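# Move two front-row end drills from tray onto ledge

## Task

Remove the two drills at the far left and far right ends of the tray's front row and set them down on the ledge in front of the tray, leaving every other drill still seated in the tray. The drills must stay put on their own with no support from the robot. Finish by opening the grippers and moving the arms away.

## Robot and tools

Robot: two arms, left_arm and right_arm, each with six joints and a parallel gripper. The names are just labels and do not mean the left or right side of any picture.

Frame: all reported positions share one scene frame in metres. The origin sits on the table top midway between the arms, +z is up, +x reaches out over the table, and left_arm is on the +y side. A gripper's fingers point along its own +z and close along its own y. The reported hand point lies between the finger pads, about 1 cm short of the tips. At long reach this point can be somewhat wrong.

Tool execute_actions takes "actions", a list holding one item or nothing, plus an optional boolean "pictures" (images come with every result by default).
- An empty list sends nothing and just reports the current state.
- A motion item is {"rows": [...], "steps": n}, with n from 1 to 15 (15 if omitted) and 1 to 15 rows. Each step is 1/30 s and uses one row; when rows run out, the last row repeats.
- A wait item is {"steps": n} with n up to 300 and no rows; it returns once n steps have elapsed since the previous result, counting your reply time.
Each row is one flat list of 14 numbers covering both arms, even if only one moves: left_arm waist, shoulder, elbow, wrist pitch, wrist yaw, wrist roll, opening, then the same seven for right_arm. The six joint values are absolute target angles in radians, on the same scale as the Joint positions line, not offsets. Stated ranges per arm: waist -2.880 to 2.880, shoulder 0.000 to 3.142, elbow 0.000 to 3.019, wrist pitch -1.693 to 1.571, wrist yaw -1.571 to 1.571, wrist roll -2.094 to 2.094. True limits may differ by up to 0.019 rad either way. A target more than 0.019 rad outside a range, and farther out than the joint currently is, gets the whole call refused, and nothing is sent. A target beyond the true end is clipped to it, and the result then prints "joint sent to its limit" (possibly referring to an earlier action still running). No such line does not prove there is more room. Opening is an absolute value from -1 (closed) to +1 (fully open).

Motion limits: each step, a joint's target may lead its measured angle by at most 0.264 (waist), 0.32 (shoulder), 0.276 (elbow), 0.33 (wrist pitch), 0.186 (wrist yaw), 0.522 (wrist roll) rad. If the targets would move a gripper more than 70 mm from where it is, all that arm's targets are scaled back toward the current angles. Large moves therefore take several calls. The simulation keeps running while you think; arms keep heading for the last row sent until they have nearly stopped, or until some step is HELD. After that, only a new action moves them on, though fingers still finish opening or closing.

Gripping: grip_measured shows the finger opening on the same -1..1 scale. Away from the ends, the fingers go to where grip_measured equals your number. To hold a part, command roughly 0.03 below the reading at contact; a smaller gap holds more gently. Readings may be off by about 1 mm of opening, a fixed bias per gripper. Pad force tops out near 50 to 62 N (less on some), lower on parts thinner than about 2 mm, with a brief spike on first contact. Expect occasional tugs on held parts or pushes on loose ones.

Result lines: the state line lists left_arm | right_arm, each with end_effector_position (m) and end_effector_quat_wxyz. Joint positions and Joint velocities give one block per arm: six joints (rad, rad/s) then finger-pad gap (m, m/s; 0.094 m is fully open). Joint torques follow the same joint order; they are the drives' full output, nonzero even in free air, with per-arm offset, scale and noise, so read loads cautiously. "joint command not followed" means the clearance check altered or blocked some joint targets; the rest of the row still ran. HELD marks steps where your row, or part of it, was not sent. MOTOR HOT appears from 85 °C; at 100 °C that arm and its gripper go limp until cooled (OVER-TEMPERATURE FAULT), so avoid holding loads for long stretches, including while thinking.

Cameras: cam_left_wrist and cam_right_wrist, both 504x504 fisheye wrist views, in that order. Their calibration (K, distortion, T_world_to_cam) is given in the setup and may be slightly off; updated poses appear when they change. Tool zoom_image takes "camera" (one of those two names) and "region" [x0, y0, x1, y1] in pixels of that camera's latest image, origin at top-left, at most 504 by 504, and returns a closer view.

Tool finished_scene takes "scene", the current scene's integer number, ends that scene irreversibly and reports whether the goal was met; the next task then appears. Answering without any tool call ends everything.

Avoid: dropping or knocking anything off the table (instant failure), letting the arms collide or press on each other, slamming, hard pushes and slips. Place drills so they rest stably on the ledge, release, and pull the grippers away before finishing.

Each tool is called by a JSON object that holds its "api" and its "payload", one argument or row to a line.

## Session

I'll start by looking at the current state.

{"api": "execute_actions", "payload": {
  "actions": []
}}

Scene clock: 0.00 s of 5840.00 s.
left_arm: end_effector_position=(+0.6667, +0.3269, +0.3983) grip_measured=+1.000 end_effector_quat_wxyz=(+0.409, -0.349, +0.804, -0.254) | right_arm: end_effector_position=(-0.0239, +0.0610, +0.1530) grip_measured=+1.000 end_effector_quat_wxyz=(-0.015, -0.279, +0.960, -0.013)
Joint positions: left_arm=[ 0.108  1.467  1.514 -0.638  0.27  -0.787  0.094] | right_arm=[ 1.42   1.477  1.17  -1.298 -0.02   0.98   0.094]
Joint velocities: left_arm=[ 0.005 -0.005 -0.007 -0.022 -0.081 -0.022  0.   ] | right_arm=[-0.005  0.005 -0.007 -0.012 -0.066 -0.037  0.   ]
Joint torques (N m, as the arm reports them, + toward a larger angle): no reading
Motor temperatures (°C, as the motors report them): left_arm=[24 25 23 24 23 24] | right_arm=[25 25 24 25 26 25]

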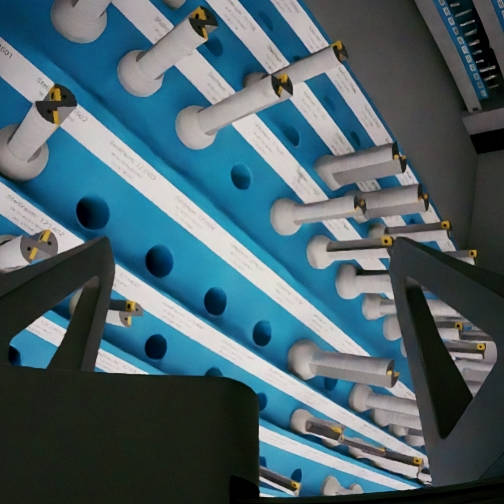

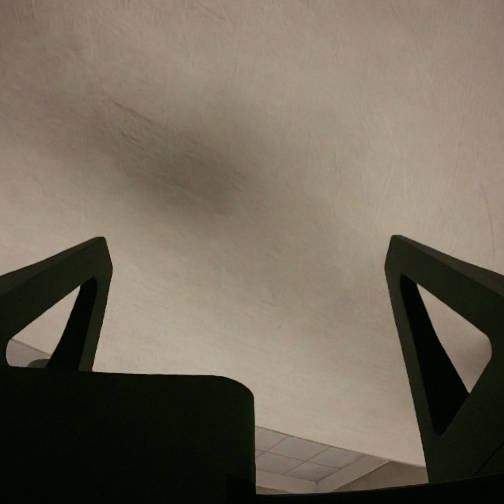

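{"api": "execute_actions", "payload": {
  "actions": [
    {"rows": [[0.108,1.45,1.514,-0.638,0.26,-0.76,1,1.41,1.46,1.17,-1.30,-0.02,0.95,1],[0.105,1.43,1.514,-0.645,0.25,-0.73,1,1.39,1.44,1.17,-1.31,-0.02,0.92,1],[0.10,1.40,1.51,-0.655,0.235,-0.69,1,1.37,1.41,1.17,-1.32,-0.02,0.88,1],[0.095,1.37,1.505,-0.67,0.22,-0.65,1,1.34,1.38,1.17,-1.335,-0.02,0.83,1],[0.09,1.34,1.50,-0.685,0.20,-0.60,1,1.31,1.35,1.17,-1.35,-0.015,0.78,1],[0.08,1.31,1.49,-0.70,0.18,-0.55,1,1.28,1.32,1.17,-1.365,-0.015,0.73,1],[0.07,1.28,1.48,-0.715,0.16,-0.50,1,1.25,1.29,1.17,-1.38,-0.01,0.68,1],[0.06,1.25,1.47,-0.73,0.14,-0.45,1,1.22,1.26,1.17,-1.395,-0.01,0.63,1],[0.05,1.22,1.46,-0.745,0.12,-0.40,1,1.19,1.23,1.17,-1.41,-0.01,0.58,1],[0.04,1.19,1.45,-0.76,0.10,-0.35,1,1.16,1.20,1.17,-1.425,-0.005,0.53,1],[0.03,1.16,1.44,-0.775,0.08,-0.30,1,1.13,1.17,1.17,-1.44,0,0.48,1],[0.02,1.13,1.43,-0.79,0.06,-0.25,1,1.10,1.14,1.17,-1.455,0,0.43,1],[0.01,1.10,1.42,-0.805,0.04,-0.20,1,1.07,1.11,1.17,-1.47,0,0.38,1],[0.0,1.07,1.41,-0.82,0.02,-0.15,1,1.04,1.08,1.17,-1.485,0,0.33,1],[0.0,1.0,1.40,-0.85,0.0,0.0,1,1.0,1.0,1.17,-1.5,0,0.0,1]], "steps": 15}
  ],
  "pictures": false
}}

{"api": "execute_actions", "payload": {
  "actions": [
    {"steps": 20}
  ]
}}

Scene clock: 61.97 s of 5840.00 s.
left_arm: end_effector_position=(+0.5463, +0.3046, +0.4892) grip_measured=+1.000 end_effector_quat_wxyz=(+0.504, -0.181, +0.841, -0.078) | right_arm: end_effector_position=(+0.0972, -0.0334, +0.2798) grip_measured=+1.000 end_effector_quat_wxyz=(+0.060, -0.352, +0.932, +0.066)
Joint positions: left_arm=[ 0.027  1.144  1.419 -0.775  0.033 -0.348  0.094] | right_arm=[ 1.059  1.114  1.17  -1.45  -0.002  0.464  0.094]
Joint velocities: left_arm=[-0.357 -1.187 -0.232 -0.462 -0.374  1.546  0.   ] | right_arm=[-1.021 -1.265 -0.012 -0.403  0.007 -2.864  0.   ]
Joint torques (N m, as the arm reports them, + toward a larger angle): left_arm=[-0.49 -8.53 11.27  1.07 -0.11  0.17] | right_arm=[ 0.44 -9.83 10.31  0.3   0.08 -0.06]
Motor temperatures (°C, as the motors report them): left_arm=[24 28 32 24 23 24] | right_arm=[25 27 32 25 26 25]
Steps of this call (steps 1 to 90: nothing new was sent; then 58.47 s passed at rest; steps 91 to 105: all 15 steps of this action). Readings (joint positions):
91: left_arm=[0.108 1.467 1.514 -0.638 0.268 -0.785] | right_arm=[1.420 1.477 1.170 -1.298 -0.020 0.977]
92: left_arm=[0.108 1.466 1.514 -0.638 0.261 -0.778] | right_arm=[1.419 1.476 1.170 -1.298 -0.020 0.968]
94: left_arm=[0.108 1.455 1.506 -0.641 0.237 -0.746] | right_arm=[1.407 1.465 1.170 -1.303 -0.020 0.933]
98: left_arm=[0.099 1.379 1.471 -0.681 0.168 -0.636] | right_arm=[1.313 1.379 1.170 -1.345 -0.017 0.810]
105: the state above

Scene clock: 62.63 s of 5840.00 s.
left_arm: end_effector_position=(+0.4857, +0.2921, +0.5262) grip_measured=+1.000 end_effector_quat_wxyz=(+0.535, -0.034, +0.844, +0.013) | right_arm: end_effector_position=(+0.1075, -0.0678, +0.3107) grip_measured=+1.000 end_effector_quat_wxyz=(+0.104, -0.520, +0.845, +0.065)
Joint positions: left_arm=[ 0.002  0.998  1.39  -0.834  0.005 -0.014  0.094] | right_arm=[ 0.989  1.006  1.17  -1.489  0.001  0.012  0.094]
Joint velocities: left_arm=[-0.015  0.005 -0.007  0.012 -0.066  0.007  0.   ] | right_arm=[-0.005 -0.015 -0.012  0.007  0.037 -0.125  0.   ]
Joint torques (N m, as the arm reports them, + toward a larger angle): left_arm=[-1.18 -3.99 11.41  1.2  -0.05  0.26] | right_arm=[ 0.67 -5.7  10.24  0.73 -0.04 -0.07]
Motor temperatures (°C, as the motors report them): left_arm=[24 28 32 24 23 24] | right_arm=[25 26 32 25 26 25]
Steps of this call (steps 1 to 20: the robot went on to your last target). Readings (joint positions):
1: left_arm=[0.016 1.104 1.412 -0.791 0.019 -0.289] | right_arm=[1.028 1.073 1.170 -1.463 -0.001 0.374]
2: left_arm=[0.008 1.065 1.405 -0.807 0.012 -0.234] | right_arm=[1.005 1.034 1.170 -1.473 0.000 0.301]
4: left_arm=[0.002 0.998 1.403 -0.825 0.007 -0.153] | right_arm=[0.988 0.971 1.170 -1.483 0.001 0.196]
8: left_arm=[0.002 0.942 1.403 -0.826 0.005 -0.068] | right_arm=[0.989 0.946 1.170 -1.489 0.001 0.084]
20: the state above
camera_calibration (this result's frames):
cam_left_wrist: T_world_to_cam=[[0.0875997, -0.995977, 0.0188602, 0.239529], [-0.871285, -0.0857831, -0.483222, 0.70509], [0.482896, 0.0258974, -0.875295, 0.339054], [0, 0, 0, 1]] pos_world=[0.429624, 0.29027, 0.63297]
cam_right_wrist: T_world_to_cam=[[0.890277, -0.455407, -0.00338782, -0.127046], [-0.420313, -0.82449, 0.378884, -0.124438], [-0.17534, -0.335888, -0.925438, 0.405202], [0, 0, 0, 1]] pos_world=[0.131851, -0.0243533, 0.421707]

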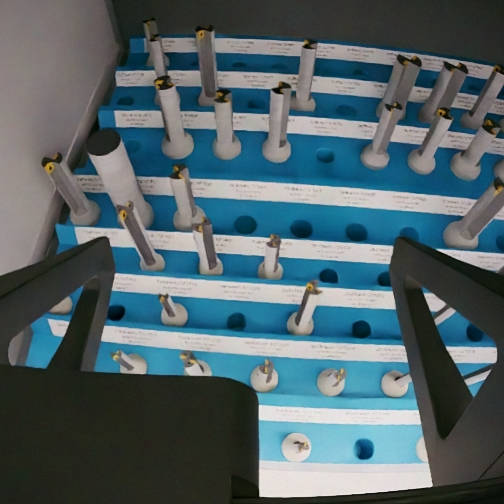

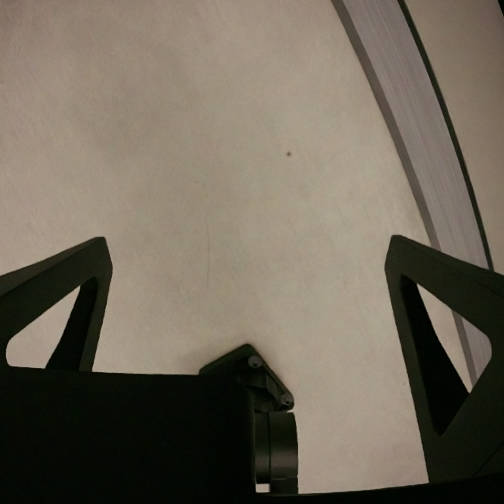

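{"api": "execute_actions", "payload": {
  "actions": [
    {"rows": [[0,1.0,1.40,-0.855,0,0,1,0.998,1.0,1.17,-1.5,0,0,1],[0,1.0,1.40,-0.869,0,0,1,0.994,1.0,1.17,-1.5,0,0,1],[0,1.0,1.40,-0.893,0,0,1,0.986,1.0,1.17,-1.5,0,0,1],[0,1.0,1.40,-0.924,0,0,1,0.975,1.0,1.17,-1.5,0,0,1],[0,1.0,1.40,-0.963,0,0,1,0.961,1.0,1.17,-1.5,0,0,1],[0,1.0,1.40,-1.005,0,0,1,0.944,1.0,1.17,-1.5,0,0,1],[0,1.0,1.40,-1.052,0,0,1,0.924,1.0,1.17,-1.5,0,0,1],[0,1.0,1.40,-1.098,0,0,1,0.901,1.0,1.17,-1.5,0,0,1],[0,1.0,1.40,-1.145,0,0,1,0.876,1.0,1.17,-1.5,0,0,1],[0,1.0,1.40,-1.188,0,0,1,0.848,1.0,1.17,-1.5,0,0,1],[0,1.0,1.40,-1.226,0,0,1,0.818,1.0,1.17,-1.5,0,0,1],[0,1.0,1.40,-1.257,0,0,1,0.785,1.0,1.17,-1.5,0,0,1],[0,1.0,1.40,-1.281,0,0,1,0.750,1.0,1.17,-1.5,0,0,1],[0,1.0,1.40,-1.295,0,0,1,0.713,1.0,1.17,-1.5,0,0,1],[0,1.0,1.40,-1.3,0,0,1,0.675,1.0,1.17,-1.5,0,0,1]], "steps": 15}
  ],
  "pictures": false
}}

{"api": "execute_actions", "payload": {
  "actions": [
    {"rows": [[0.004,1.0,1.40,-1.3,0,0,1,0.635,1.0,1.174,-1.5,0,0,1],[0.015,1.0,1.40,-1.3,0,0,1,0.593,1.0,1.184,-1.5,0,0,1],[0.033,1.0,1.40,-1.3,0,0,1,0.551,1.0,1.201,-1.5,0,0,1],[0.058,1.0,1.40,-1.3,0,0,1,0.507,1.0,1.224,-1.5,0,0,1],[0.088,1.0,1.40,-1.3,0,0,1,0.463,1.0,1.253,-1.5,0,0,1],[0.121,1.0,1.40,-1.3,0,0,1,0.418,1.0,1.284,-1.5,0,0,1],[0.157,1.0,1.40,-1.3,0,0,1,0.373,1.0,1.318,-1.5,0,0,1],[0.193,1.0,1.40,-1.3,0,0,1,0.327,1.0,1.352,-1.5,0,0,1],[0.229,1.0,1.40,-1.3,0,0,1,0.282,1.0,1.386,-1.5,0,0,1],[0.263,1.0,1.40,-1.3,0,0,1,0.237,1.0,1.418,-1.5,0,0,1],[0.292,1.0,1.40,-1.3,0,0,1,0.193,1.0,1.446,-1.5,0,0,1],[0.317,1.0,1.40,-1.3,0,0,1,0.149,1.0,1.469,-1.5,0,0,1],[0.335,1.0,1.40,-1.3,0,0,1,0.107,1.0,1.486,-1.5,0,0,1],[0.346,1.0,1.40,-1.3,0,0,1,0.065,1.0,1.496,-1.5,0,0,1],[0.35,1.0,1.40,-1.3,0,0,1,0.025,1.0,1.5,-1.5,0,0,1]], "steps": 15}
  ],
  "pictures": false
}}

{"api": "execute_actions", "payload": {
  "actions": [
    {"rows": [[0.35,0.998,1.40,-1.3,0,0,1,-0.013,1.0,1.5,-1.497,0,0,1],[0.35,0.991,1.40,-1.3,0,0,1,-0.050,1.0,1.5,-1.487,0,0,1],[0.35,0.981,1.40,-1.3,0,0,1,-0.085,1.0,1.5,-1.471,0,0,1],[0.35,0.967,1.40,-1.3,0,0,1,-0.118,1.0,1.5,-1.45,0,0,1],[0.35,0.95,1.40,-1.3,0,0,1,-0.148,1.0,1.5,-1.425,0,0,1],[0.35,0.931,1.40,-1.3,0,0,1,-0.176,1.0,1.5,-1.396,0,0,1],[0.35,0.910,1.40,-1.3,0,0,1,-0.201,1.0,1.5,-1.366,0,0,1],[0.35,0.890,1.40,-1.3,0,0,1,-0.224,1.0,1.5,-1.334,0,0,1],[0.35,0.869,1.40,-1.3,0,0,1,-0.244,1.0,1.5,-1.303,0,0,1],[0.35,0.85,1.40,-1.3,0,0,1,-0.261,1.0,1.5,-1.275,0,0,1],[0.35,0.833,1.40,-1.3,0,0,1,-0.275,1.0,1.5,-1.25,0,0,1],[0.35,0.819,1.40,-1.3,0,0,1,-0.286,1.0,1.5,-1.228,0,0,1],[0.35,0.809,1.40,-1.3,0,0,1,-0.294,1.0,1.5,-1.213,0,0,1],[0.35,0.802,1.40,-1.3,0,0,1,-0.298,1.0,1.5,-1.203,0,0,1],[0.35,0.8,1.40,-1.3,0,0,1,-0.3,1.0,1.5,-1.2,0,0,1]], "steps": 15}
  ],
  "pictures": false
}}

{"api": "execute_actions", "payload": {
  "actions": [
    {"steps": 15}
  ]
}}

Scene clock: 137.73 s of 5840.00 s.
left_arm: end_effector_position=(+0.4239, +0.2879, +0.4451) grip_measured=+1.000 end_effector_quat_wxyz=(+0.348, -0.037, +0.937, +0.008) | right_arm: end_effector_position=(+0.1693, -0.1079, +0.3107) grip_measured=+1.000 end_effector_quat_wxyz=(+0.111, -0.420, +0.899, +0.052)
Joint positions: left_arm=[ 0.002  0.998  1.39  -1.252  0.004 -0.01   0.094] | right_arm=[ 0.753  1.006  1.17  -1.489  0.001  0.006  0.094]
Joint velocities: left_arm=[-0.005 -0.005 -0.012 -0.51  -0.022 -0.022  0.   ] | right_arm=[-1.109  0.005  0.012  0.007 -0.066 -0.037  0.   ]
Joint torques (N m, as the arm reports them, + toward a larger angle): left_arm=[-1.22 -4.05 11.26  0.95 -0.05  0.23] | right_arm=[-1.5  -6.15 10.24  0.75 -0.07 -0.1 ]
Motor temperatures (°C, as the motors report them): left_arm=[24 26 32 24 23 24] | right_arm=[25 26 32 25 26 25]
Steps of this call (steps 1 to 30: the robot went on to your last target; steps 31 to 90: nothing new was sent; then 71.60 s passed at rest; steps 91 to 105: all 15 steps of this action). Readings (joint positions):
91: left_arm=[0.002 0.998 1.390 -0.834 0.005 -0.010] | right_arm=[0.989 1.006 1.170 -1.489 0.001 0.007]
92: left_arm=[0.002 0.998 1.390 -0.838 0.005 -0.010] | right_arm=[0.989 1.006 1.170 -1.489 0.001 0.007]
94: left_arm=[0.002 0.998 1.390 -0.862 0.004 -0.010] | right_arm=[0.989 1.006 1.170 -1.489 0.001 0.007]
98: left_arm=[0.002 0.998 1.390 -0.993 0.004 -0.010] | right_arm=[0.959 1.006 1.170 -1.489 0.001 0.006]
105: the state above

Scene clock: 138.23 s of 5840.00 s.
left_arm: end_effector_position=(+0.3881, +0.4128, +0.4404) grip_measured=+1.000 end_effector_quat_wxyz=(+0.327, -0.195, +0.922, +0.065) | right_arm: end_effector_position=(+0.2966, -0.2563, +0.4010) grip_measured=+1.000 end_effector_quat_wxyz=(+0.218, -0.132, +0.966, +0.031)
Joint positions: left_arm=[ 0.34   0.998  1.39  -1.282  0.002 -0.009  0.094] | right_arm=[ 0.151  1.009  1.372 -1.489  0.001  0.006  0.094]
Joint velocities: left_arm=[ 0.474 -0.005 -0.007  0.002 -0.022  0.051  0.   ] | right_arm=[-1.304 -0.024  0.706  0.002 -0.095 -0.051  0.   ]
Joint torques (N m, as the arm reports them, + toward a larger angle): left_arm=[-2.97 -3.9  11.09  0.59  0.09  0.22] | right_arm=[-2.12 -6.55 14.89  1.1  -0.07 -0.12]
Motor temperatures (°C, as the motors report them): left_arm=[24 26 32 24 23 24] | right_arm=[25 26 32 25 26 25]
Steps of this call (steps 1 to 15: all 15 steps of this action). Readings (joint positions):
1: left_arm=[0.002 0.998 1.390 -1.266 0.004 -0.010] | right_arm=[0.716 1.006 1.170 -1.489 0.001 0.006]
2: left_arm=[0.002 0.998 1.390 -1.274 0.004 -0.010] | right_arm=[0.676 1.006 1.170 -1.489 0.001 0.006]
4: left_arm=[0.010 0.998 1.390 -1.280 0.004 -0.009] | right_arm=[0.593 1.006 1.170 -1.489 0.001 0.006]
8: left_arm=[0.105 0.998 1.390 -1.282 0.004 -0.009] | right_arm=[0.419 1.008 1.200 -1.489 0.001 0.006]
15: the state above

Scene clock: 138.73 s of 5840.00 s.
left_arm: end_effector_position=(+0.3285, +0.3926, +0.4995) grip_measured=+1.000 end_effector_quat_wxyz=(+0.409, -0.195, +0.887, +0.086) | right_arm: end_effector_position=(+0.3543, -0.4124, +0.4779) grip_measured=+1.000 end_effector_quat_wxyz=(+0.379, +0.078, +0.922, -0.030)
Joint positions: left_arm=[ 0.356  0.814  1.387 -1.282  0.001 -0.009  0.094] | right_arm=[-0.288  0.999  1.452 -1.244  0.001  0.006  0.094]
Joint velocities: left_arm=[-0.015 -0.64  -0.007 -0.012 -0.081 -0.081  0.   ] | right_arm=[-0.181 -0.005 -0.002  0.354 -0.007 -0.037  0.   ]
Joint torques (N m, as the arm reports them, + toward a larger angle): left_arm=[-1.57  0.77 10.78  0.76  0.06  0.22] | right_arm=[-0.37 -5.64 14.14  2.54 -0.04 -0.1 ]
Motor temperatures (°C, as the motors report them): left_arm=[24 26 32 24 23 24] | right_arm=[25 26 32 25 26 25]
Steps of this call (steps 1 to 15: all 15 steps of this action). Readings (joint positions):
1: left_arm=[0.351 0.998 1.390 -1.282 0.001 -0.009] | right_arm=[0.104 1.009 1.396 -1.489 0.001 0.006]
2: left_arm=[0.356 0.998 1.390 -1.282 0.001 -0.009] | right_arm=[0.054 1.009 1.418 -1.489 0.001 0.006]
4: left_arm=[0.356 0.997 1.390 -1.282 0.001 -0.009] | right_arm=[-0.046 1.007 1.446 -1.484 0.001 0.006]
8: left_arm=[0.356 0.969 1.389 -1.282 0.001 -0.009] | right_arm=[-0.185 0.999 1.452 -1.413 0.001 0.006]
15: the state above

Scene clock: 139.23 s of 5840.00 s.
left_arm: end_effector_position=(+0.3216, +0.3895, +0.5051) grip_measured=+1.000 end_effector_quat_wxyz=(+0.417, -0.194, +0.884, +0.087) | right_arm: end_effector_position=(+0.3571, -0.4153, +0.4812) grip_measured=+1.000 end_effector_quat_wxyz=(+0.387, +0.080, +0.918, -0.032)
Joint positions: left_arm=[ 0.356  0.794  1.387 -1.283  0.001 -0.009  0.094] | right_arm=[-0.294  0.999  1.452 -1.225  0.001  0.006  0.094]
Joint velocities: left_arm=[ 0.015 -0.005  0.012 -0.007 -0.007 -0.007  0.   ] | right_arm=[-0.024 -0.005  0.002 -0.037  0.051 -0.007  0.   ]
Joint torques (N m, as the arm reports them, + toward a larger angle): left_arm=[-1.59 -0.49 10.63  0.83  0.06  0.22] | right_arm=[-0.95 -5.18 14.03  2.84 -0.05 -0.09]
Motor temperatures (°C, as the motors report them): left_arm=[24 26 32 24 23 24] | right_arm=[25 26 33 25 26 25]
Steps of this call (steps 1 to 15: the robot went on to your last target). Readings (joint positions):
1: left_arm=[0.356 0.795 1.387 -1.282 0.001 -0.009] | right_arm=[-0.292 0.999 1.452 -1.235 0.001 0.006]
2: left_arm=[0.356 0.782 1.387 -1.282 0.001 -0.009] | right_arm=[-0.294 0.999 1.452 -1.229 0.001 0.006]
4: left_arm=[0.356 0.770 1.387 -1.282 0.001 -0.009] | right_arm=[-0.294 0.999 1.452 -1.225 0.001 0.006]
8: left_arm=[0.356 0.781 1.387 -1.283 0.001 -0.009] | right_arm=[-0.294 0.999 1.452 -1.225 0.001 0.006]
15: the state above
camera_calibration (this result's frames):
cam_left_wrist: T_world_to_cam=[[0.430276, -0.902668, 0.00721298, 0.210623], [-0.872337, -0.417847, -0.253834, 0.574106], [0.232142, 0.102927, -0.967221, 0.494345], [0, 0, 0, 1]] pos_world=[0.29543, 0.379129, 0.622349]
cam_right_wrist: T_world_to_cam=[[-0.175294, -0.984488, -0.00743424, -0.344212], [-0.971067, 0.174138, -0.163419, 0.501642], [0.162178, -0.0214271, -0.986529, 0.529496], [0, 0, 0, 1]] pos_world=[0.340917, -0.414882, 0.601782]

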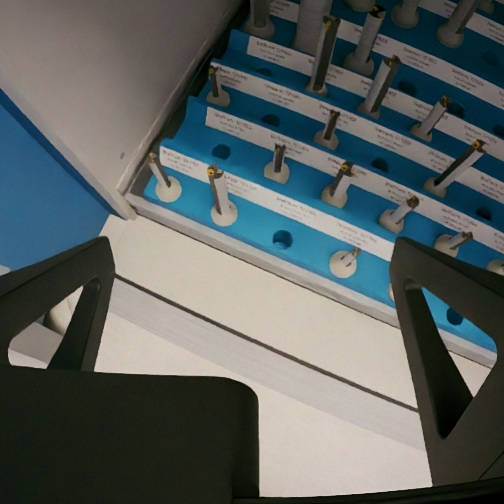

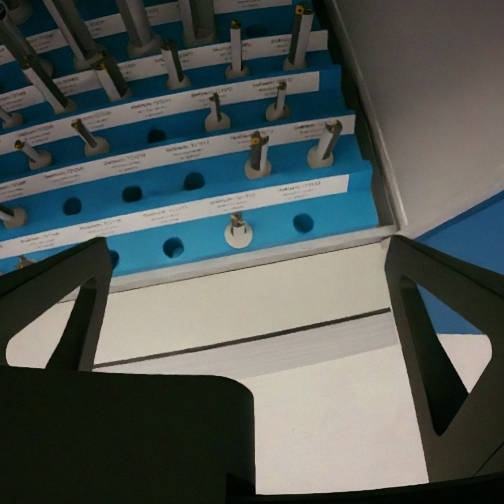

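{"api": "zoom_image", "payload": {
  "camera": "cam_left_wrist",
  "region": [90, 110, 310, 290]
}}

{"api": "zoom_image", "payload": {
  "camera": "cam_right_wrist",
  "region": [150, 120, 420, 370]
}}

Region (90, 110, 310, 290) of cam_left_wrist's 504x504 image, scaled by 2.291, with more detail than that image has; it fills the top 412 rows of this view, and the rest is white.

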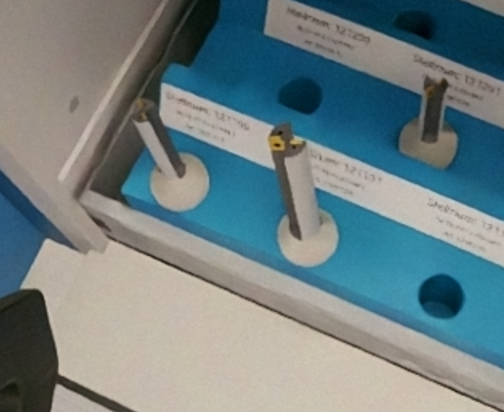

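Region (150, 120, 420, 370) of cam_right_wrist's 504x504 image, scaled by 1.867, with more detail than that image has; it fills the top 467 rows of this view, and the rest is white.

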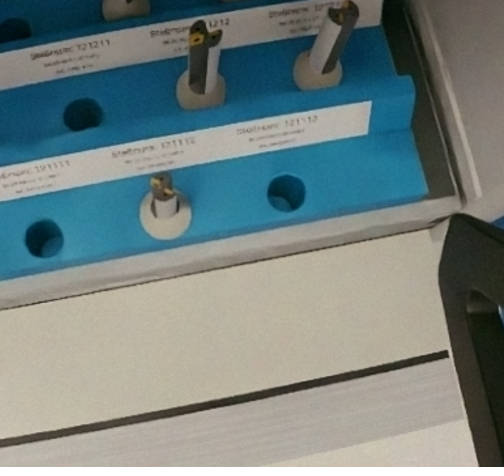

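{"api": "execute_actions", "payload": {
  "actions": [
    {"rows": [[0.350,0.800,1.399,-1.299,0,0,1,-0.3,1.0,1.469,-1.199,0,0,1],[0.351,0.799,1.395,-1.293,0,0,1,-0.3,0.998,1.464,-1.194,0,0,1],[0.353,0.798,1.388,-1.285,0,0,1,-0.3,0.996,1.457,-1.186,0,0,1],[0.354,0.797,1.379,-1.274,0,0,1,-0.299,0.994,1.448,-1.176,0,0,1],[0.357,0.796,1.367,-1.259,0,0,1,-0.299,0.990,1.435,-1.162,0,0,1],[0.360,0.794,1.353,-1.241,0,0,1,-0.299,0.985,1.420,-1.145,0,0,1],[0.364,0.792,1.336,-1.219,0,0,1,-0.298,0.980,1.402,-1.124,0,0,1],[0.367,0.789,1.317,-1.195,0,0,1,-0.298,0.974,1.382,-1.103,0,0,1],[0.372,0.787,1.296,-1.169,0,0,1,-0.297,0.968,1.360,-1.078,0,0,1],[0.377,0.784,1.272,-1.139,0,0,1,-0.296,0.960,1.334,-1.050,0,0,1],[0.382,0.780,1.247,-1.107,0,0,1,-0.296,0.952,1.308,-1.021,0,0,1],[0.388,0.777,1.220,-1.072,0,0,1,-0.295,0.944,1.279,-0.989,0,0,1],[0.394,0.773,1.191,-1.035,0,0,1,-0.294,0.935,1.247,-0.954,0,0,1],[0.401,0.769,1.160,-0.996,0,0,1,-0.293,0.925,1.215,-0.918,0,0,1],[0.408,0.765,1.128,-0.955,0,0,1,-0.292,0.915,1.180,-0.880,0,0,1]], "steps": 15}
  ],
  "pictures": false
}}

{"api": "execute_actions", "payload": {
  "actions": [
    {"rows": [[0.415,0.761,1.094,-0.912,0,0,1,-0.292,0.904,1.144,-0.840,0,0,1],[0.422,0.756,1.059,-0.868,0,0,1,-0.291,0.894,1.107,-0.799,0,0,1],[0.429,0.752,1.024,-0.824,0,0,1,-0.290,0.883,1.070,-0.758,0,0,1],[0.437,0.747,0.987,-0.777,0,0,1,-0.289,0.871,1.030,-0.715,0,0,1],[0.445,0.742,0.950,-0.730,0,0,1,-0.288,0.860,0.991,-0.671,0,0,1],[0.453,0.737,0.912,-0.682,0,0,1,-0.287,0.848,0.950,-0.627,0,0,1],[0.461,0.732,0.874,-0.633,0,0,1,-0.286,0.836,0.910,-0.582,0,0,1],[0.469,0.728,0.836,-0.587,0,0,1,-0.284,0.824,0.870,-0.538,0,0,1],[0.477,0.723,0.798,-0.538,0,0,1,-0.283,0.812,0.830,-0.493,0,0,1],[0.485,0.718,0.760,-0.490,0,0,1,-0.282,0.800,0.789,-0.449,0,0,1],[0.493,0.713,0.723,-0.443,0,0,1,-0.281,0.789,0.750,-0.405,0,0,1],[0.501,0.708,0.686,-0.396,0,0,1,-0.280,0.777,0.710,-0.362,0,0,1],[0.508,0.704,0.651,-0.352,0,0,1,-0.279,0.766,0.673,-0.321,0,0,1],[0.515,0.699,0.616,-0.308,0,0,1,-0.278,0.756,0.636,-0.280,0,0,1],[0.523,0.695,0.583,-0.265,0,0,1,-0.278,0.745,0.600,-0.240,0,0,1]], "steps": 15}
  ],
  "pictures": false
}}

{"api": "execute_actions", "payload": {
  "actions": [
    {"rows": [[0.529,0.691,0.550,-0.224,0,0,1,-0.277,0.735,0.565,-0.202,0,0,1],[0.536,0.687,0.519,-0.185,0,0,1,-0.276,0.725,0.533,-0.166,0,0,1],[0.542,0.683,0.490,-0.148,0,0,1,-0.275,0.716,0.501,-0.131,0,0,1],[0.548,0.680,0.463,-0.113,0,0,1,-0.274,0.708,0.472,-0.099,0,0,1],[0.553,0.676,0.438,-0.081,0,0,1,-0.274,0.700,0.446,-0.070,0,0,1],[0.558,0.673,0.414,-0.051,0,0,1,-0.273,0.692,0.420,-0.042,0,0,1],[0.563,0.671,0.393,-0.025,0,0,1,-0.272,0.686,0.398,-0.017,0,0,1],[0.566,0.668,0.374,-0.001,0,0,1,-0.272,0.680,0.378,0.004,0,0,1],[0.570,0.666,0.357,0.021,0,0,1,-0.271,0.675,0.360,0.025,0,0,1],[0.573,0.664,0.343,0.039,0,0,1,-0.271,0.670,0.345,0.042,0,0,1],[0.576,0.663,0.331,0.054,0,0,1,-0.271,0.666,0.332,0.056,0,0,1],[0.577,0.662,0.322,0.065,0,0,1,-0.270,0.664,0.323,0.066,0,0,1],[0.579,0.661,0.315,0.073,0,0,1,-0.27,0.662,0.316,0.074,0,0,1],[0.580,0.660,0.311,0.079,0,0,1,-0.27,0.660,0.311,0.079,0,0,1],[0.58,0.66,0.31,0.08,0,0,1,-0.27,0.66,0.31,0.08,0,0,1]], "steps": 15}
  ],
  "pictures": false
}}

{"api": "execute_actions", "payload": {
  "actions": [
    {"steps": 12}
  ]
}}

Scene clock: 259.73 s of 5840.00 s.
left_arm: end_effector_position=(+0.3511, +0.4139, +0.4445) grip_measured=+1.000 end_effector_quat_wxyz=(+0.431, -0.205, +0.873, +0.097) | right_arm: end_effector_position=(+0.3735, -0.4181, +0.4418) grip_measured=+1.000 end_effector_quat_wxyz=(+0.437, +0.078, +0.895, -0.036)
Joint positions: left_arm=[ 0.385  0.783  1.182 -1.054  0.001 -0.009  0.094] | right_arm=[-0.294  0.938  1.25  -0.973  0.001  0.006  0.094]
Joint velocities: left_arm=[ 0.19  -0.063 -0.886  1.145 -0.022 -0.007  0.   ] | right_arm=[-0.005 -0.259 -0.901  1.057 -0.037 -0.051  0.   ]
Joint torques (N m, as the arm reports them, + toward a larger angle): left_arm=[-0.67 -2.22 10.5   2.37  0.08  0.22] | right_arm=[-0.14 -6.05  9.69  2.62 -0.06 -0.1 ]
Motor temperatures (°C, as the motors report them): left_arm=[24 26 34 24 23 24] | right_arm=[25 26 42 26 26 25]
Steps of this call (steps 1 to 15: the robot went on to your last target; steps 16 to 90: nothing new was sent; then 117.00 s passed at rest; steps 91 to 105: all 15 steps of this action). Readings (joint positions):
91: left_arm=[0.356 0.794 1.387 -1.283 0.001 -0.009] | right_arm=[-0.294 0.999 1.452 -1.225 0.001 0.006]
92: left_arm=[0.356 0.794 1.387 -1.283 0.001 -0.009] | right_arm=[-0.294 0.999 1.452 -1.224 0.001 0.006]
94: left_arm=[0.356 0.794 1.386 -1.283 0.001 -0.009] | right_arm=[-0.294 0.999 1.452 -1.216 0.001 0.006]
98: left_arm=[0.356 0.792 1.354 -1.253 0.001 -0.009] | right_arm=[-0.294 0.991 1.427 -1.161 0.001 0.006]
105: the state above

Scene clock: 260.23 s of 5840.00 s.
left_arm: end_effector_position=(+0.3602, +0.4673, +0.2893) grip_measured=+1.000 end_effector_quat_wxyz=(+0.505, -0.242, +0.816, +0.145) | right_arm: end_effector_position=(+0.3631, -0.4151, +0.2952) grip_measured=+1.000 end_effector_quat_wxyz=(+0.527, +0.073, +0.846, -0.042)
Joint positions: left_arm=[ 0.5    0.719  0.636 -0.381  0.001 -0.009  0.094] | right_arm=[-0.291  0.776  0.669 -0.35   0.001  0.006  0.094]
Joint velocities: left_arm=[ 0.22  -0.122 -0.994  1.336 -0.007  0.022  0.   ] | right_arm=[ 0.034 -0.347 -1.038  1.248 -0.051  0.051  0.   ]
Joint torques (N m, as the arm reports them, + toward a larger angle): left_arm=[-0.55 -3.   12.05  2.65  0.08  0.22] | right_arm=[ 0.67 -4.47 10.9   2.85 -0.05 -0.1 ]
Motor temperatures (°C, as the motors report them): left_arm=[24 26 34 24 23 24] | right_arm=[25 26 41 26 26 25]
Steps of this call (steps 1 to 15: all 15 steps of this action). Readings (joint positions):
1: left_arm=[0.391 0.781 1.150 -1.015 0.001 -0.009] | right_arm=[-0.294 0.930 1.216 -0.937 0.001 0.006]
2: left_arm=[0.399 0.778 1.117 -0.975 0.001 -0.009] | right_arm=[-0.294 0.921 1.181 -0.900 0.001 0.006]
4: left_arm=[0.414 0.772 1.047 -0.890 0.001 -0.009] | right_arm=[-0.294 0.901 1.106 -0.821 0.001 0.006]
8: left_arm=[0.444 0.753 0.898 -0.706 0.001 -0.009] | right_arm=[-0.294 0.859 0.947 -0.651 0.001 0.006]
15: the state above

Scene clock: 260.73 s of 5840.00 s.
left_arm: end_effector_position=(+0.3254, +0.4745, +0.2031) grip_measured=+1.000 end_effector_quat_wxyz=(+0.553, -0.258, +0.772, +0.179) | right_arm: end_effector_position=(+0.3246, -0.4051, +0.2119) grip_measured=+1.000 end_effector_quat_wxyz=(+0.586, +0.065, +0.806, -0.044)
Joint positions: left_arm=[ 0.57   0.674  0.307  0.037  0.001 -0.009  0.094] | right_arm=[-0.282  0.67   0.32   0.037  0.001  0.006  0.094]
Joint velocities: left_arm=[ 0.015 -0.005 -0.134  0.198  0.037  0.066  0.   ] | right_arm=[ 0.005 -0.044 -0.149  0.208  0.022  0.007  0.   ]
Joint torques (N m, as the arm reports them, + toward a larger angle): left_arm=[-0.51 -1.81 11.86  3.31  0.06  0.22] | right_arm=[ 1.06 -2.71 10.87  3.3  -0.04 -0.1 ]
Motor temperatures (°C, as the motors report them): left_arm=[24 26 34 24 23 24] | right_arm=[25 26 41 26 26 25]
Steps of this call (steps 1 to 15: all 15 steps of this action). Readings (joint positions):
1: left_arm=[0.508 0.715 0.601 -0.337 0.001 -0.009] | right_arm=[-0.290 0.765 0.632 -0.310 0.001 0.006]
2: left_arm=[0.515 0.711 0.568 -0.296 0.001 -0.009] | right_arm=[-0.289 0.753 0.597 -0.271 0.001 0.006]
4: left_arm=[0.528 0.703 0.505 -0.217 0.001 -0.009] | right_arm=[-0.287 0.733 0.530 -0.198 0.001 0.006]
8: left_arm=[0.550 0.688 0.401 -0.086 0.001 -0.009] | right_arm=[-0.284 0.701 0.420 -0.077 0.001 0.006]
15: the state above

Scene clock: 261.13 s of 5840.00 s.
left_arm: end_effector_position=(+0.3253, +0.4748, +0.2050) grip_measured=+1.000 end_effector_quat_wxyz=(+0.558, -0.257, +0.768, +0.181) | right_arm: end_effector_position=(+0.3245, -0.4051, +0.2132) grip_measured=+1.000 end_effector_quat_wxyz=(+0.591, +0.065, +0.802, -0.045)
Joint positions: left_arm=[ 0.57   0.672  0.303  0.053  0.001 -0.009  0.094] | right_arm=[-0.282  0.668  0.315  0.053  0.001  0.006  0.094]
Joint velocities: left_arm=[-0.015 -0.005 -0.017 -0.002  0.022 -0.007  0.   ] | right_arm=[-0.024  0.005 -0.022 -0.022  0.022 -0.007  0.   ]
Joint torques (N m, as the arm reports them, + toward a larger angle): left_arm=[-0.2  -1.66 11.44  3.12  0.06  0.22] | right_arm=[ 0.72 -2.58 10.54  3.2  -0.05 -0.11]
Motor temperatures (°C, as the motors report them): left_arm=[24 26 34 24 23 24] | right_arm=[25 26 41 26 26 25]
Steps of this call (steps 1 to 12: the robot went on to your last target). Readings (joint positions):
1: left_arm=[0.570 0.674 0.304 0.042 0.001 -0.009] | right_arm=[-0.282 0.669 0.316 0.042 0.001 0.006]
2: left_arm=[0.570 0.674 0.303 0.045 0.001 -0.009] | right_arm=[-0.282 0.669 0.315 0.045 0.001 0.006]
4: left_arm=[0.570 0.673 0.303 0.050 0.001 -0.009] | right_arm=[-0.282 0.669 0.315 0.050 0.001 0.006]
8: left_arm=[0.570 0.672 0.303 0.053 0.001 -0.009] | right_arm=[-0.282 0.668 0.315 0.053 0.001 0.006]
12: the state above
camera_calibration (this result's frames):
cam_left_wrist: T_world_to_cam=[[0.609473, -0.792674, 0.0144961, 0.176206], [-0.635152, -0.499137, -0.589444, 0.567014], [0.474472, 0.350043, -0.807679, -0.034468], [0, 0, 0, 1]] pos_world=[0.269101, 0.434757, 0.303829]
cam_right_wrist: T_world_to_cam=[[-0.158699, -0.987274, -0.0102105, -0.347862], [-0.793511, 0.133693, -0.593689, 0.442233], [0.587499, -0.0861159, -0.80463, 0.0676313], [0, 0, 0, 1]] pos_world=[0.255978, -0.396734, 0.313415]

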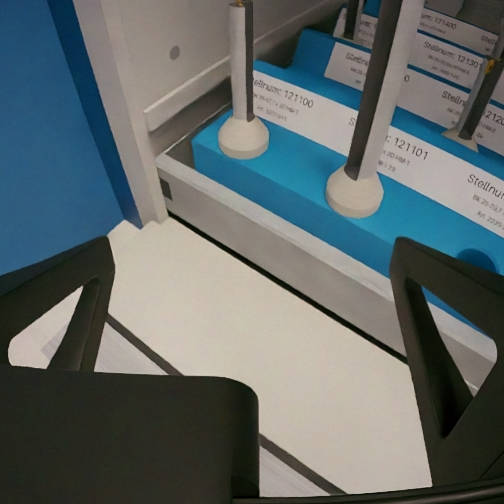

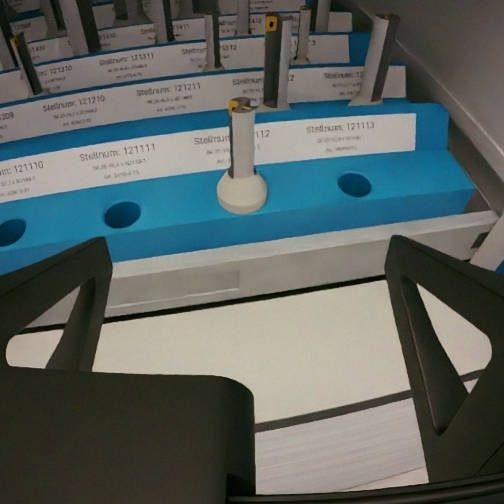

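{"api": "zoom_image", "payload": {
  "camera": "cam_right_wrist",
  "region": [80, 80, 400, 330]
}}

{"api": "zoom_image", "payload": {
  "camera": "cam_right_wrist",
  "region": [240, 260, 480, 500]
}}

{"api": "zoom_image", "payload": {
  "camera": "cam_left_wrist",
  "region": [100, 0, 400, 260]
}}

{"api": "zoom_image", "payload": {
  "camera": "cam_left_wrist",
  "region": [0, 200, 250, 400]
}}

Region (80, 80, 400, 330) of cam_right_wrist's 504x504 image, scaled by 1.575, with more detail than that image has; it fills the top 394 rows of this view, and the rest is white.

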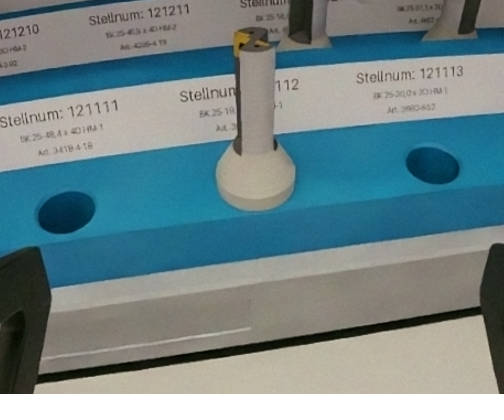

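Region (240, 260, 480, 500) of cam_right_wrist's 504x504 image, scaled by 2.100, with more detail than that image has.

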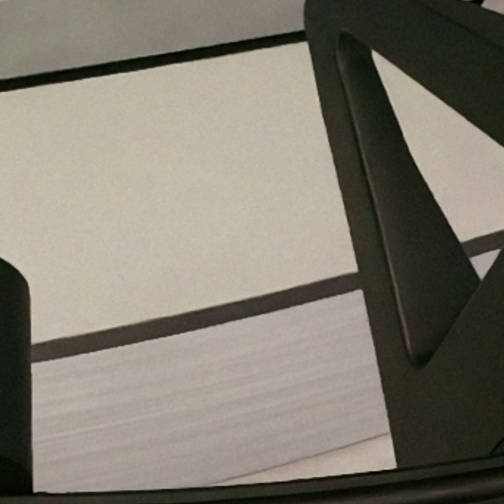

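Region (100, 0, 400, 260) of cam_left_wrist's 504x504 image, scaled by 1.680, with more detail than that image has; it fills the top 437 rows of this view, and the rest is white.

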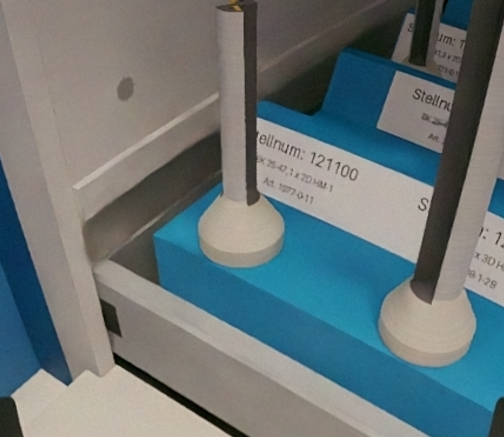

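Region (0, 200, 250, 400) of cam_left_wrist's 504x504 image, scaled by 2.016, with more detail than that image has; it fills the top 403 rows of this view, and the rest is white.

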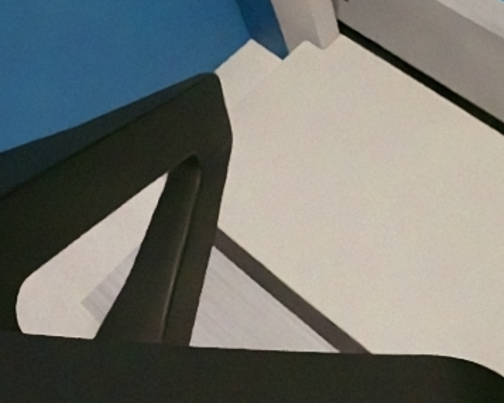

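{"api": "execute_actions", "payload": {
  "actions": [
    {"rows": [[0.580,0.661,0.315,0.081,0.001,0,0.95,-0.27,0.661,0.316,0.080,0,0,0.95],[0.581,0.664,0.321,0.085,0.003,0,0.88,-0.27,0.663,0.323,0.082,0,0,0.9],[0.583,0.668,0.327,0.091,0.007,0,0.81,-0.269,0.667,0.330,0.085,0,0,0.85],[0.585,0.674,0.332,0.098,0.012,0,0.74,-0.269,0.672,0.339,0.088,0,0,0.8],[0.588,0.683,0.333,0.109,0.018,0,0.67,-0.268,0.679,0.341,0.093,0,0,0.75],[0.591,0.693,0.335,0.122,0.026,0,0.6,-0.268,0.687,0.344,0.099,0,0,0.7],[0.596,0.705,0.337,0.137,0.036,0,0.53,-0.267,0.697,0.347,0.106,0,0,0.65],[0.600,0.718,0.339,0.153,0.046,0,0.46,-0.267,0.707,0.350,0.113,0,0,0.6],[0.605,0.732,0.341,0.172,0.058,0,0.39,-0.266,0.719,0.354,0.122,0,0,0.55],[0.611,0.749,0.343,0.193,0.071,0,0.32,-0.266,0.733,0.359,0.131,0,0,0.5],[0.617,0.766,0.346,0.215,0.085,0,0.25,-0.265,0.747,0.363,0.142,0,0,0.45],[0.623,0.785,0.349,0.239,0.100,0,0.18,-0.265,0.762,0.368,0.153,0,0,0.4],[0.630,0.806,0.352,0.265,0.116,0,0.11,-0.264,0.779,0.374,0.164,0,0,0.35],[0.638,0.827,0.355,0.293,0.133,0,0.04,-0.264,0.796,0.379,0.177,0,0,0.3],[0.646,0.850,0.359,0.322,0.152,0,-0.04,-0.263,0.815,0.385,0.190,0,0,0.2]], "steps": 15}
  ],
  "pictures": false
}}

{"api": "execute_actions", "payload": {
  "actions": [
    {"rows": [[0.654,0.874,0.362,0.351,0.170,0,-0.04,-0.263,0.834,0.391,0.204,0,0,0.2],[0.662,0.898,0.366,0.382,0.190,0,-0.04,-0.263,0.854,0.398,0.218,0,0,0.2],[0.671,0.922,0.370,0.413,0.209,0,-0.04,-0.263,0.874,0.404,0.232,0,0,0.2],[0.680,0.948,0.374,0.446,0.230,0,-0.04,-0.263,0.895,0.411,0.247,0,0,0.2],[0.689,0.974,0.377,0.479,0.250,0,-0.04,-0.263,0.916,0.418,0.262,0,0,0.2],[0.698,1.000,0.382,0.513,0.271,0,-0.04,-0.263,0.938,0.425,0.277,0,0,0.2],[0.707,1.027,0.386,0.547,0.293,0,-0.04,-0.263,0.959,0.432,0.293,0,0,0.2],[0.716,1.053,0.389,0.579,0.313,0,-0.04,-0.263,0.981,0.439,0.307,0,0,0.2],[0.725,1.080,0.393,0.613,0.335,0,-0.04,-0.263,1.002,0.446,0.323,0,0,0.2],[0.734,1.106,0.398,0.647,0.356,0,-0.04,-0.263,1.024,0.453,0.338,0,0,0.2],[0.743,1.132,0.401,0.680,0.376,0,-0.04,-0.263,1.045,0.460,0.353,0,0,0.2],[0.752,1.158,0.405,0.713,0.397,0,-0.04,-0.263,1.066,0.467,0.368,0,0,0.2],[0.761,1.182,0.409,0.744,0.416,0,-0.04,-0.263,1.086,0.473,0.382,0,0,0.2],[0.769,1.206,0.413,0.775,0.436,0,-0.04,-0.263,1.106,0.480,0.396,0,0,0.2],[0.777,1.230,0.416,0.805,0.455,0,-0.04,-0.263,1.125,0.486,0.410,0,0,0.2]], "steps": 15}
  ],
  "pictures": false
}}

{"api": "execute_actions", "payload": {
  "actions": [
    {"rows": [[0.785,1.253,0.420,0.833,0.473,0,-0.04,-0.263,1.144,0.492,0.423,0,0,0.2],[0.793,1.274,0.423,0.861,0.490,0,-0.04,-0.263,1.161,0.497,0.436,0,0,0.2],[0.800,1.295,0.426,0.887,0.506,0,-0.04,-0.263,1.178,0.503,0.447,0,0,0.2],[0.806,1.314,0.429,0.911,0.521,0,-0.04,-0.263,1.193,0.508,0.458,0,0,0.2],[0.812,1.331,0.432,0.933,0.535,0,-0.04,-0.263,1.207,0.512,0.469,0,0,0.2],[0.818,1.348,0.434,0.954,0.548,0,-0.04,-0.263,1.221,0.517,0.478,0,0,0.2],[0.823,1.362,0.436,0.973,0.560,0,-0.04,-0.263,1.233,0.521,0.487,0,0,0.2],[0.827,1.375,0.438,0.989,0.570,0,-0.04,-0.263,1.243,0.524,0.494,0,0,0.2],[0.832,1.387,0.440,1.004,0.580,0,-0.04,-0.263,1.253,0.527,0.501,0,0,0.2],[0.835,1.397,0.442,1.017,0.588,0,-0.04,-0.263,1.261,0.530,0.507,0,0,0.2],[0.838,1.406,0.443,1.028,0.594,0,-0.04,-0.263,1.268,0.532,0.512,0,0,0.2],[0.840,1.412,0.444,1.035,0.599,0,-0.04,-0.263,1.273,0.534,0.515,0,0,0.2],[0.842,1.416,0.444,1.041,0.603,0,-0.04,-0.263,1.277,0.535,0.518,0,0,0.2],[0.843,1.419,0.445,1.045,0.605,0,-0.04,-0.263,1.279,0.536,0.520,0,0,0.2],[0.843,1.42,0.445,1.046,0.606,0,-0.04,-0.263,1.28,0.536,0.520,0,0,0.2]], "steps": 15}
  ],
  "pictures": false
}}

{"api": "execute_actions", "payload": {
  "actions": [
    {"steps": 12}
  ]
}}

Scene clock: 381.63 s of 5840.00 s.
left_arm: end_effector_position=(+0.3444, +0.4855, +0.2067) grip_measured=+0.002 end_effector_quat_wxyz=(+0.594, -0.232, +0.755, +0.155) | right_arm: end_effector_position=(+0.3390, -0.4052, +0.1975) grip_measured=+0.251 end_effector_quat_wxyz=(+0.585, +0.063, +0.808, -0.042)
Joint positions: left_arm=[ 0.622  0.797  0.303  0.242  0.132 -0.009  0.047] | right_arm=[-0.276  0.773  0.315  0.14   0.001  0.006  0.059]
Joint velocities: left_arm=[ 0.23   0.659  0.007  0.764  0.491 -0.007 -0.083] | right_arm=[ 0.024  0.532 -0.012  0.359 -0.051  0.007 -0.098]
Joint torques (N m, as the arm reports them, + toward a larger angle): left_arm=[ 0.25 -0.28 14.92  2.93  0.25  0.22] | right_arm=[ 0.9  -1.87 16.42  3.08 -0.04 -0.1 ]
Motor temperatures (°C, as the motors report them): left_arm=[24 26 37 25 23 24] | right_arm=[25 26 39 26 26 25]
Steps of this call (steps 1 to 30: the robot went on to your last target; steps 31 to 90: nothing new was sent; then 117.00 s passed at rest; steps 91 to 105: all 15 steps of this action). Readings (joint positions):
91: left_arm=[0.570 0.672 0.303 0.053 0.001 -0.009] | right_arm=[-0.282 0.668 0.315 0.053 0.001 0.006]
92: left_arm=[0.570 0.672 0.303 0.054 0.001 -0.009] | right_arm=[-0.282 0.668 0.315 0.053 0.001 0.006]
94: left_arm=[0.571 0.672 0.303 0.060 0.004 -0.009] | right_arm=[-0.281 0.668 0.315 0.056 0.001 0.006]
98: left_arm=[0.581 0.681 0.303 0.099 0.033 -0.009] | right_arm=[-0.280 0.677 0.315 0.075 0.001 0.006]
105: the state above

Scene clock: 382.13 s of 5840.00 s.
left_arm: end_effector_position=(+0.3854, +0.5288, +0.2106) grip_measured=-0.038 end_effector_quat_wxyz=(+0.669, -0.157, +0.718, +0.115) | right_arm: end_effector_position=(+0.4025, -0.4143, +0.1856) grip_measured=+0.203 end_effector_quat_wxyz=(+0.588, +0.063, +0.805, -0.042)
Joint positions: left_arm=[ 0.753  1.174  0.369  0.717  0.433 -0.009  0.045] | right_arm=[-0.275  1.082  0.416  0.356  0.001  0.006  0.057]
Joint velocities: left_arm=[0.259 0.718 0.125 0.945 0.52  0.095 0.   ] | right_arm=[-0.005  0.571  0.193  0.447 -0.051  0.022  0.001]
Joint torques (N m, as the arm reports them, + toward a larger angle): left_arm=[-0.3  -3.37 11.8   2.78  0.26  0.24] | right_arm=[ 0.82 -4.86 14.25  3.04 -0.05 -0.1 ]
Motor temperatures (°C, as the motors report them): left_arm=[24 26 37 25 23 24] | right_arm=[25 26 39 26 26 25]
Steps of this call (steps 1 to 15: all 15 steps of this action). Readings (joint positions):
1: left_arm=[0.629 0.820 0.304 0.268 0.150 -0.009] | right_arm=[-0.276 0.791 0.315 0.151 0.001 0.006]
2: left_arm=[0.637 0.843 0.306 0.296 0.169 -0.009] | right_arm=[-0.275 0.811 0.317 0.164 0.001 0.006]
4: left_arm=[0.654 0.892 0.313 0.355 0.208 -0.009] | right_arm=[-0.275 0.852 0.324 0.189 0.001 0.006]
8: left_arm=[0.690 0.994 0.334 0.486 0.290 -0.009] | right_arm=[-0.275 0.936 0.355 0.248 0.001 0.006]
15: the state above

Scene clock: 382.63 s of 5840.00 s.
left_arm: end_effector_position=(+0.3931, +0.5540, +0.1986) grip_measured=-0.038 end_effector_quat_wxyz=(+0.704, -0.105, +0.694, +0.107) | right_arm: end_effector_position=(+0.4407, -0.4201, +0.1658) grip_measured=+0.203 end_effector_quat_wxyz=(+0.590, +0.063, +0.804, -0.042)
Joint positions: left_arm=[ 0.833  1.402  0.408  1.01   0.599 -0.009  0.045] | right_arm=[-0.275  1.27   0.476  0.488  0.001  0.006  0.057]
Joint velocities: left_arm=[ 0.024  0.083  0.032  0.129  0.081 -0.051  0.001] | right_arm=[0.005 0.073 0.037 0.056 0.007 0.081 0.001]
Joint torques (N m, as the arm reports them, + toward a larger angle): left_arm=[-0.14 -5.43  9.98  3.04  0.26  0.22] | right_arm=[ 0.78 -7.27 13.45  3.13 -0.06 -0.1 ]
Motor temperatures (°C, as the motors report them): left_arm=[24 26 37 25 23 24] | right_arm=[25 26 40 26 26 25]
Steps of this call (steps 1 to 15: all 15 steps of this action). Readings (joint positions):
1: left_arm=[0.761 1.198 0.373 0.747 0.452 -0.009] | right_arm=[-0.275 1.101 0.423 0.370 0.001 0.006]
2: left_arm=[0.769 1.221 0.377 0.776 0.470 -0.009] | right_arm=[-0.275 1.120 0.429 0.383 0.001 0.006]
4: left_arm=[0.785 1.265 0.384 0.832 0.502 -0.009] | right_arm=[-0.275 1.157 0.440 0.408 0.001 0.006]
8: left_arm=[0.809 1.337 0.396 0.924 0.556 -0.009] | right_arm=[-0.275 1.217 0.458 0.449 0.001 0.006]
15: the state above

Scene clock: 383.03 s of 5840.00 s.
left_arm: end_effector_position=(+0.3930, +0.5543, +0.1996) grip_measured=-0.038 end_effector_quat_wxyz=(+0.706, -0.103, +0.692, +0.109) | right_arm: end_effector_position=(+0.4415, -0.4202, +0.1665) grip_measured=+0.203 end_effector_quat_wxyz=(+0.591, +0.062, +0.803, -0.043)
Joint positions: left_arm=[ 0.834  1.405  0.408  1.02   0.601 -0.009  0.045] | right_arm=[-0.275  1.273  0.478  0.493  0.001  0.006  0.057]
Joint velocities: left_arm=[-0.015 -0.015 -0.002  0.012 -0.081  0.037 -0.   ] | right_arm=[-0.005 -0.005 -0.007 -0.022 -0.037 -0.022 -0.001]
Joint torques (N m, as the arm reports them, + toward a larger angle): left_arm=[-0.24 -5.27 10.05  2.94  0.27  0.22] | right_arm=[ 0.86 -7.43 13.47  3.21 -0.05 -0.1 ]
Motor temperatures (°C, as the motors report them): left_arm=[24 26 37 25 23 24] | right_arm=[25 26 40 26 26 25]
Steps of this call (steps 1 to 12: the robot went on to your last target). Readings (joint positions):
1: left_arm=[0.834 1.404 0.408 1.014 0.600 -0.009] | right_arm=[-0.275 1.272 0.477 0.490 0.001 0.006]
2: left_arm=[0.834 1.405 0.408 1.016 0.601 -0.009] | right_arm=[-0.275 1.273 0.478 0.491 0.001 0.006]
4: left_arm=[0.834 1.405 0.408 1.019 0.601 -0.009] | right_arm=[-0.275 1.273 0.478 0.493 0.001 0.006]
8: left_arm=[0.834 1.405 0.408 1.020 0.601 -0.009] | right_arm=[-0.275 1.273 0.478 0.493 0.001 0.006]
12: the state above
camera_calibration (this result's frames):
cam_left_wrist: T_world_to_cam=[[0.308294, -0.951273, 0.00577821, 0.40604], [-0.53889, -0.179646, -0.822997, 0.478264], [0.783933, 0.250612, -0.568016, -0.213104], [0, 0, 0, 1]] pos_world=[0.299611, 0.52558, 0.270217]
cam_right_wrist: T_world_to_cam=[[-0.151928, -0.988339, -0.0102064, -0.348064], [-0.795082, 0.128342, -0.592768, 0.507582], [0.587165, -0.0819432, -0.805309, -0.0379718], [0, 0, 0, 1]] pos_world=[0.372984, -0.412261, 0.266747]

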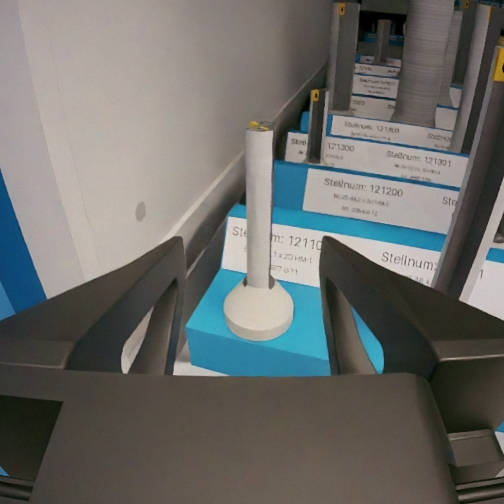

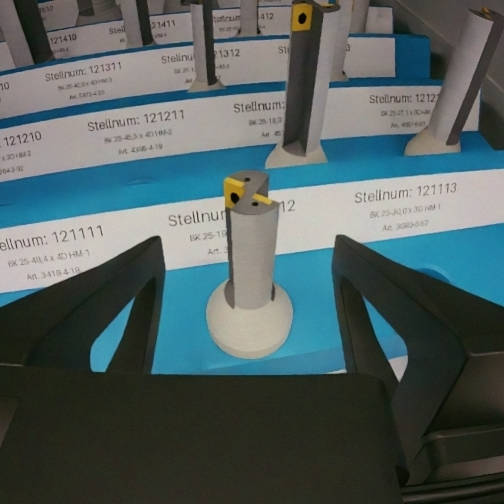

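{"api": "zoom_image", "payload": {
  "camera": "cam_right_wrist",
  "region": [130, 150, 370, 380]
}}

{"api": "zoom_image", "payload": {
  "camera": "cam_left_wrist",
  "region": [130, 100, 400, 380]
}}

Region (130, 150, 370, 380) of cam_right_wrist's 504x504 image, scaled by 2.100, with more detail than that image has; it fills the top 483 rows of this view, and the rest is white.

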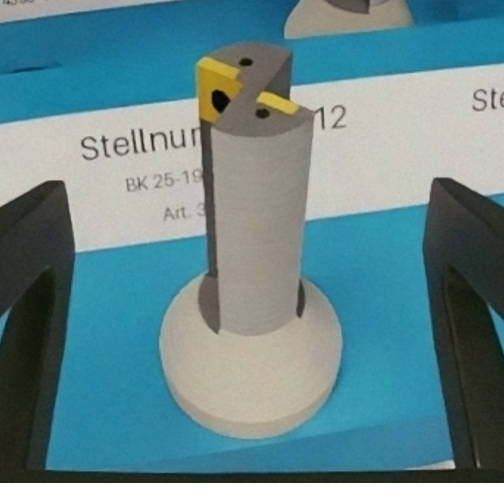

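Region (130, 100, 400, 380) of cam_left_wrist's 504x504 image, scaled by 1.800, with more detail than that image has; it fills the left 486 columns of this view, and the rest is white.

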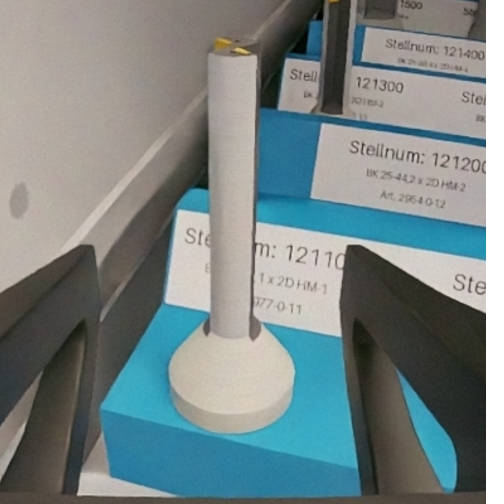

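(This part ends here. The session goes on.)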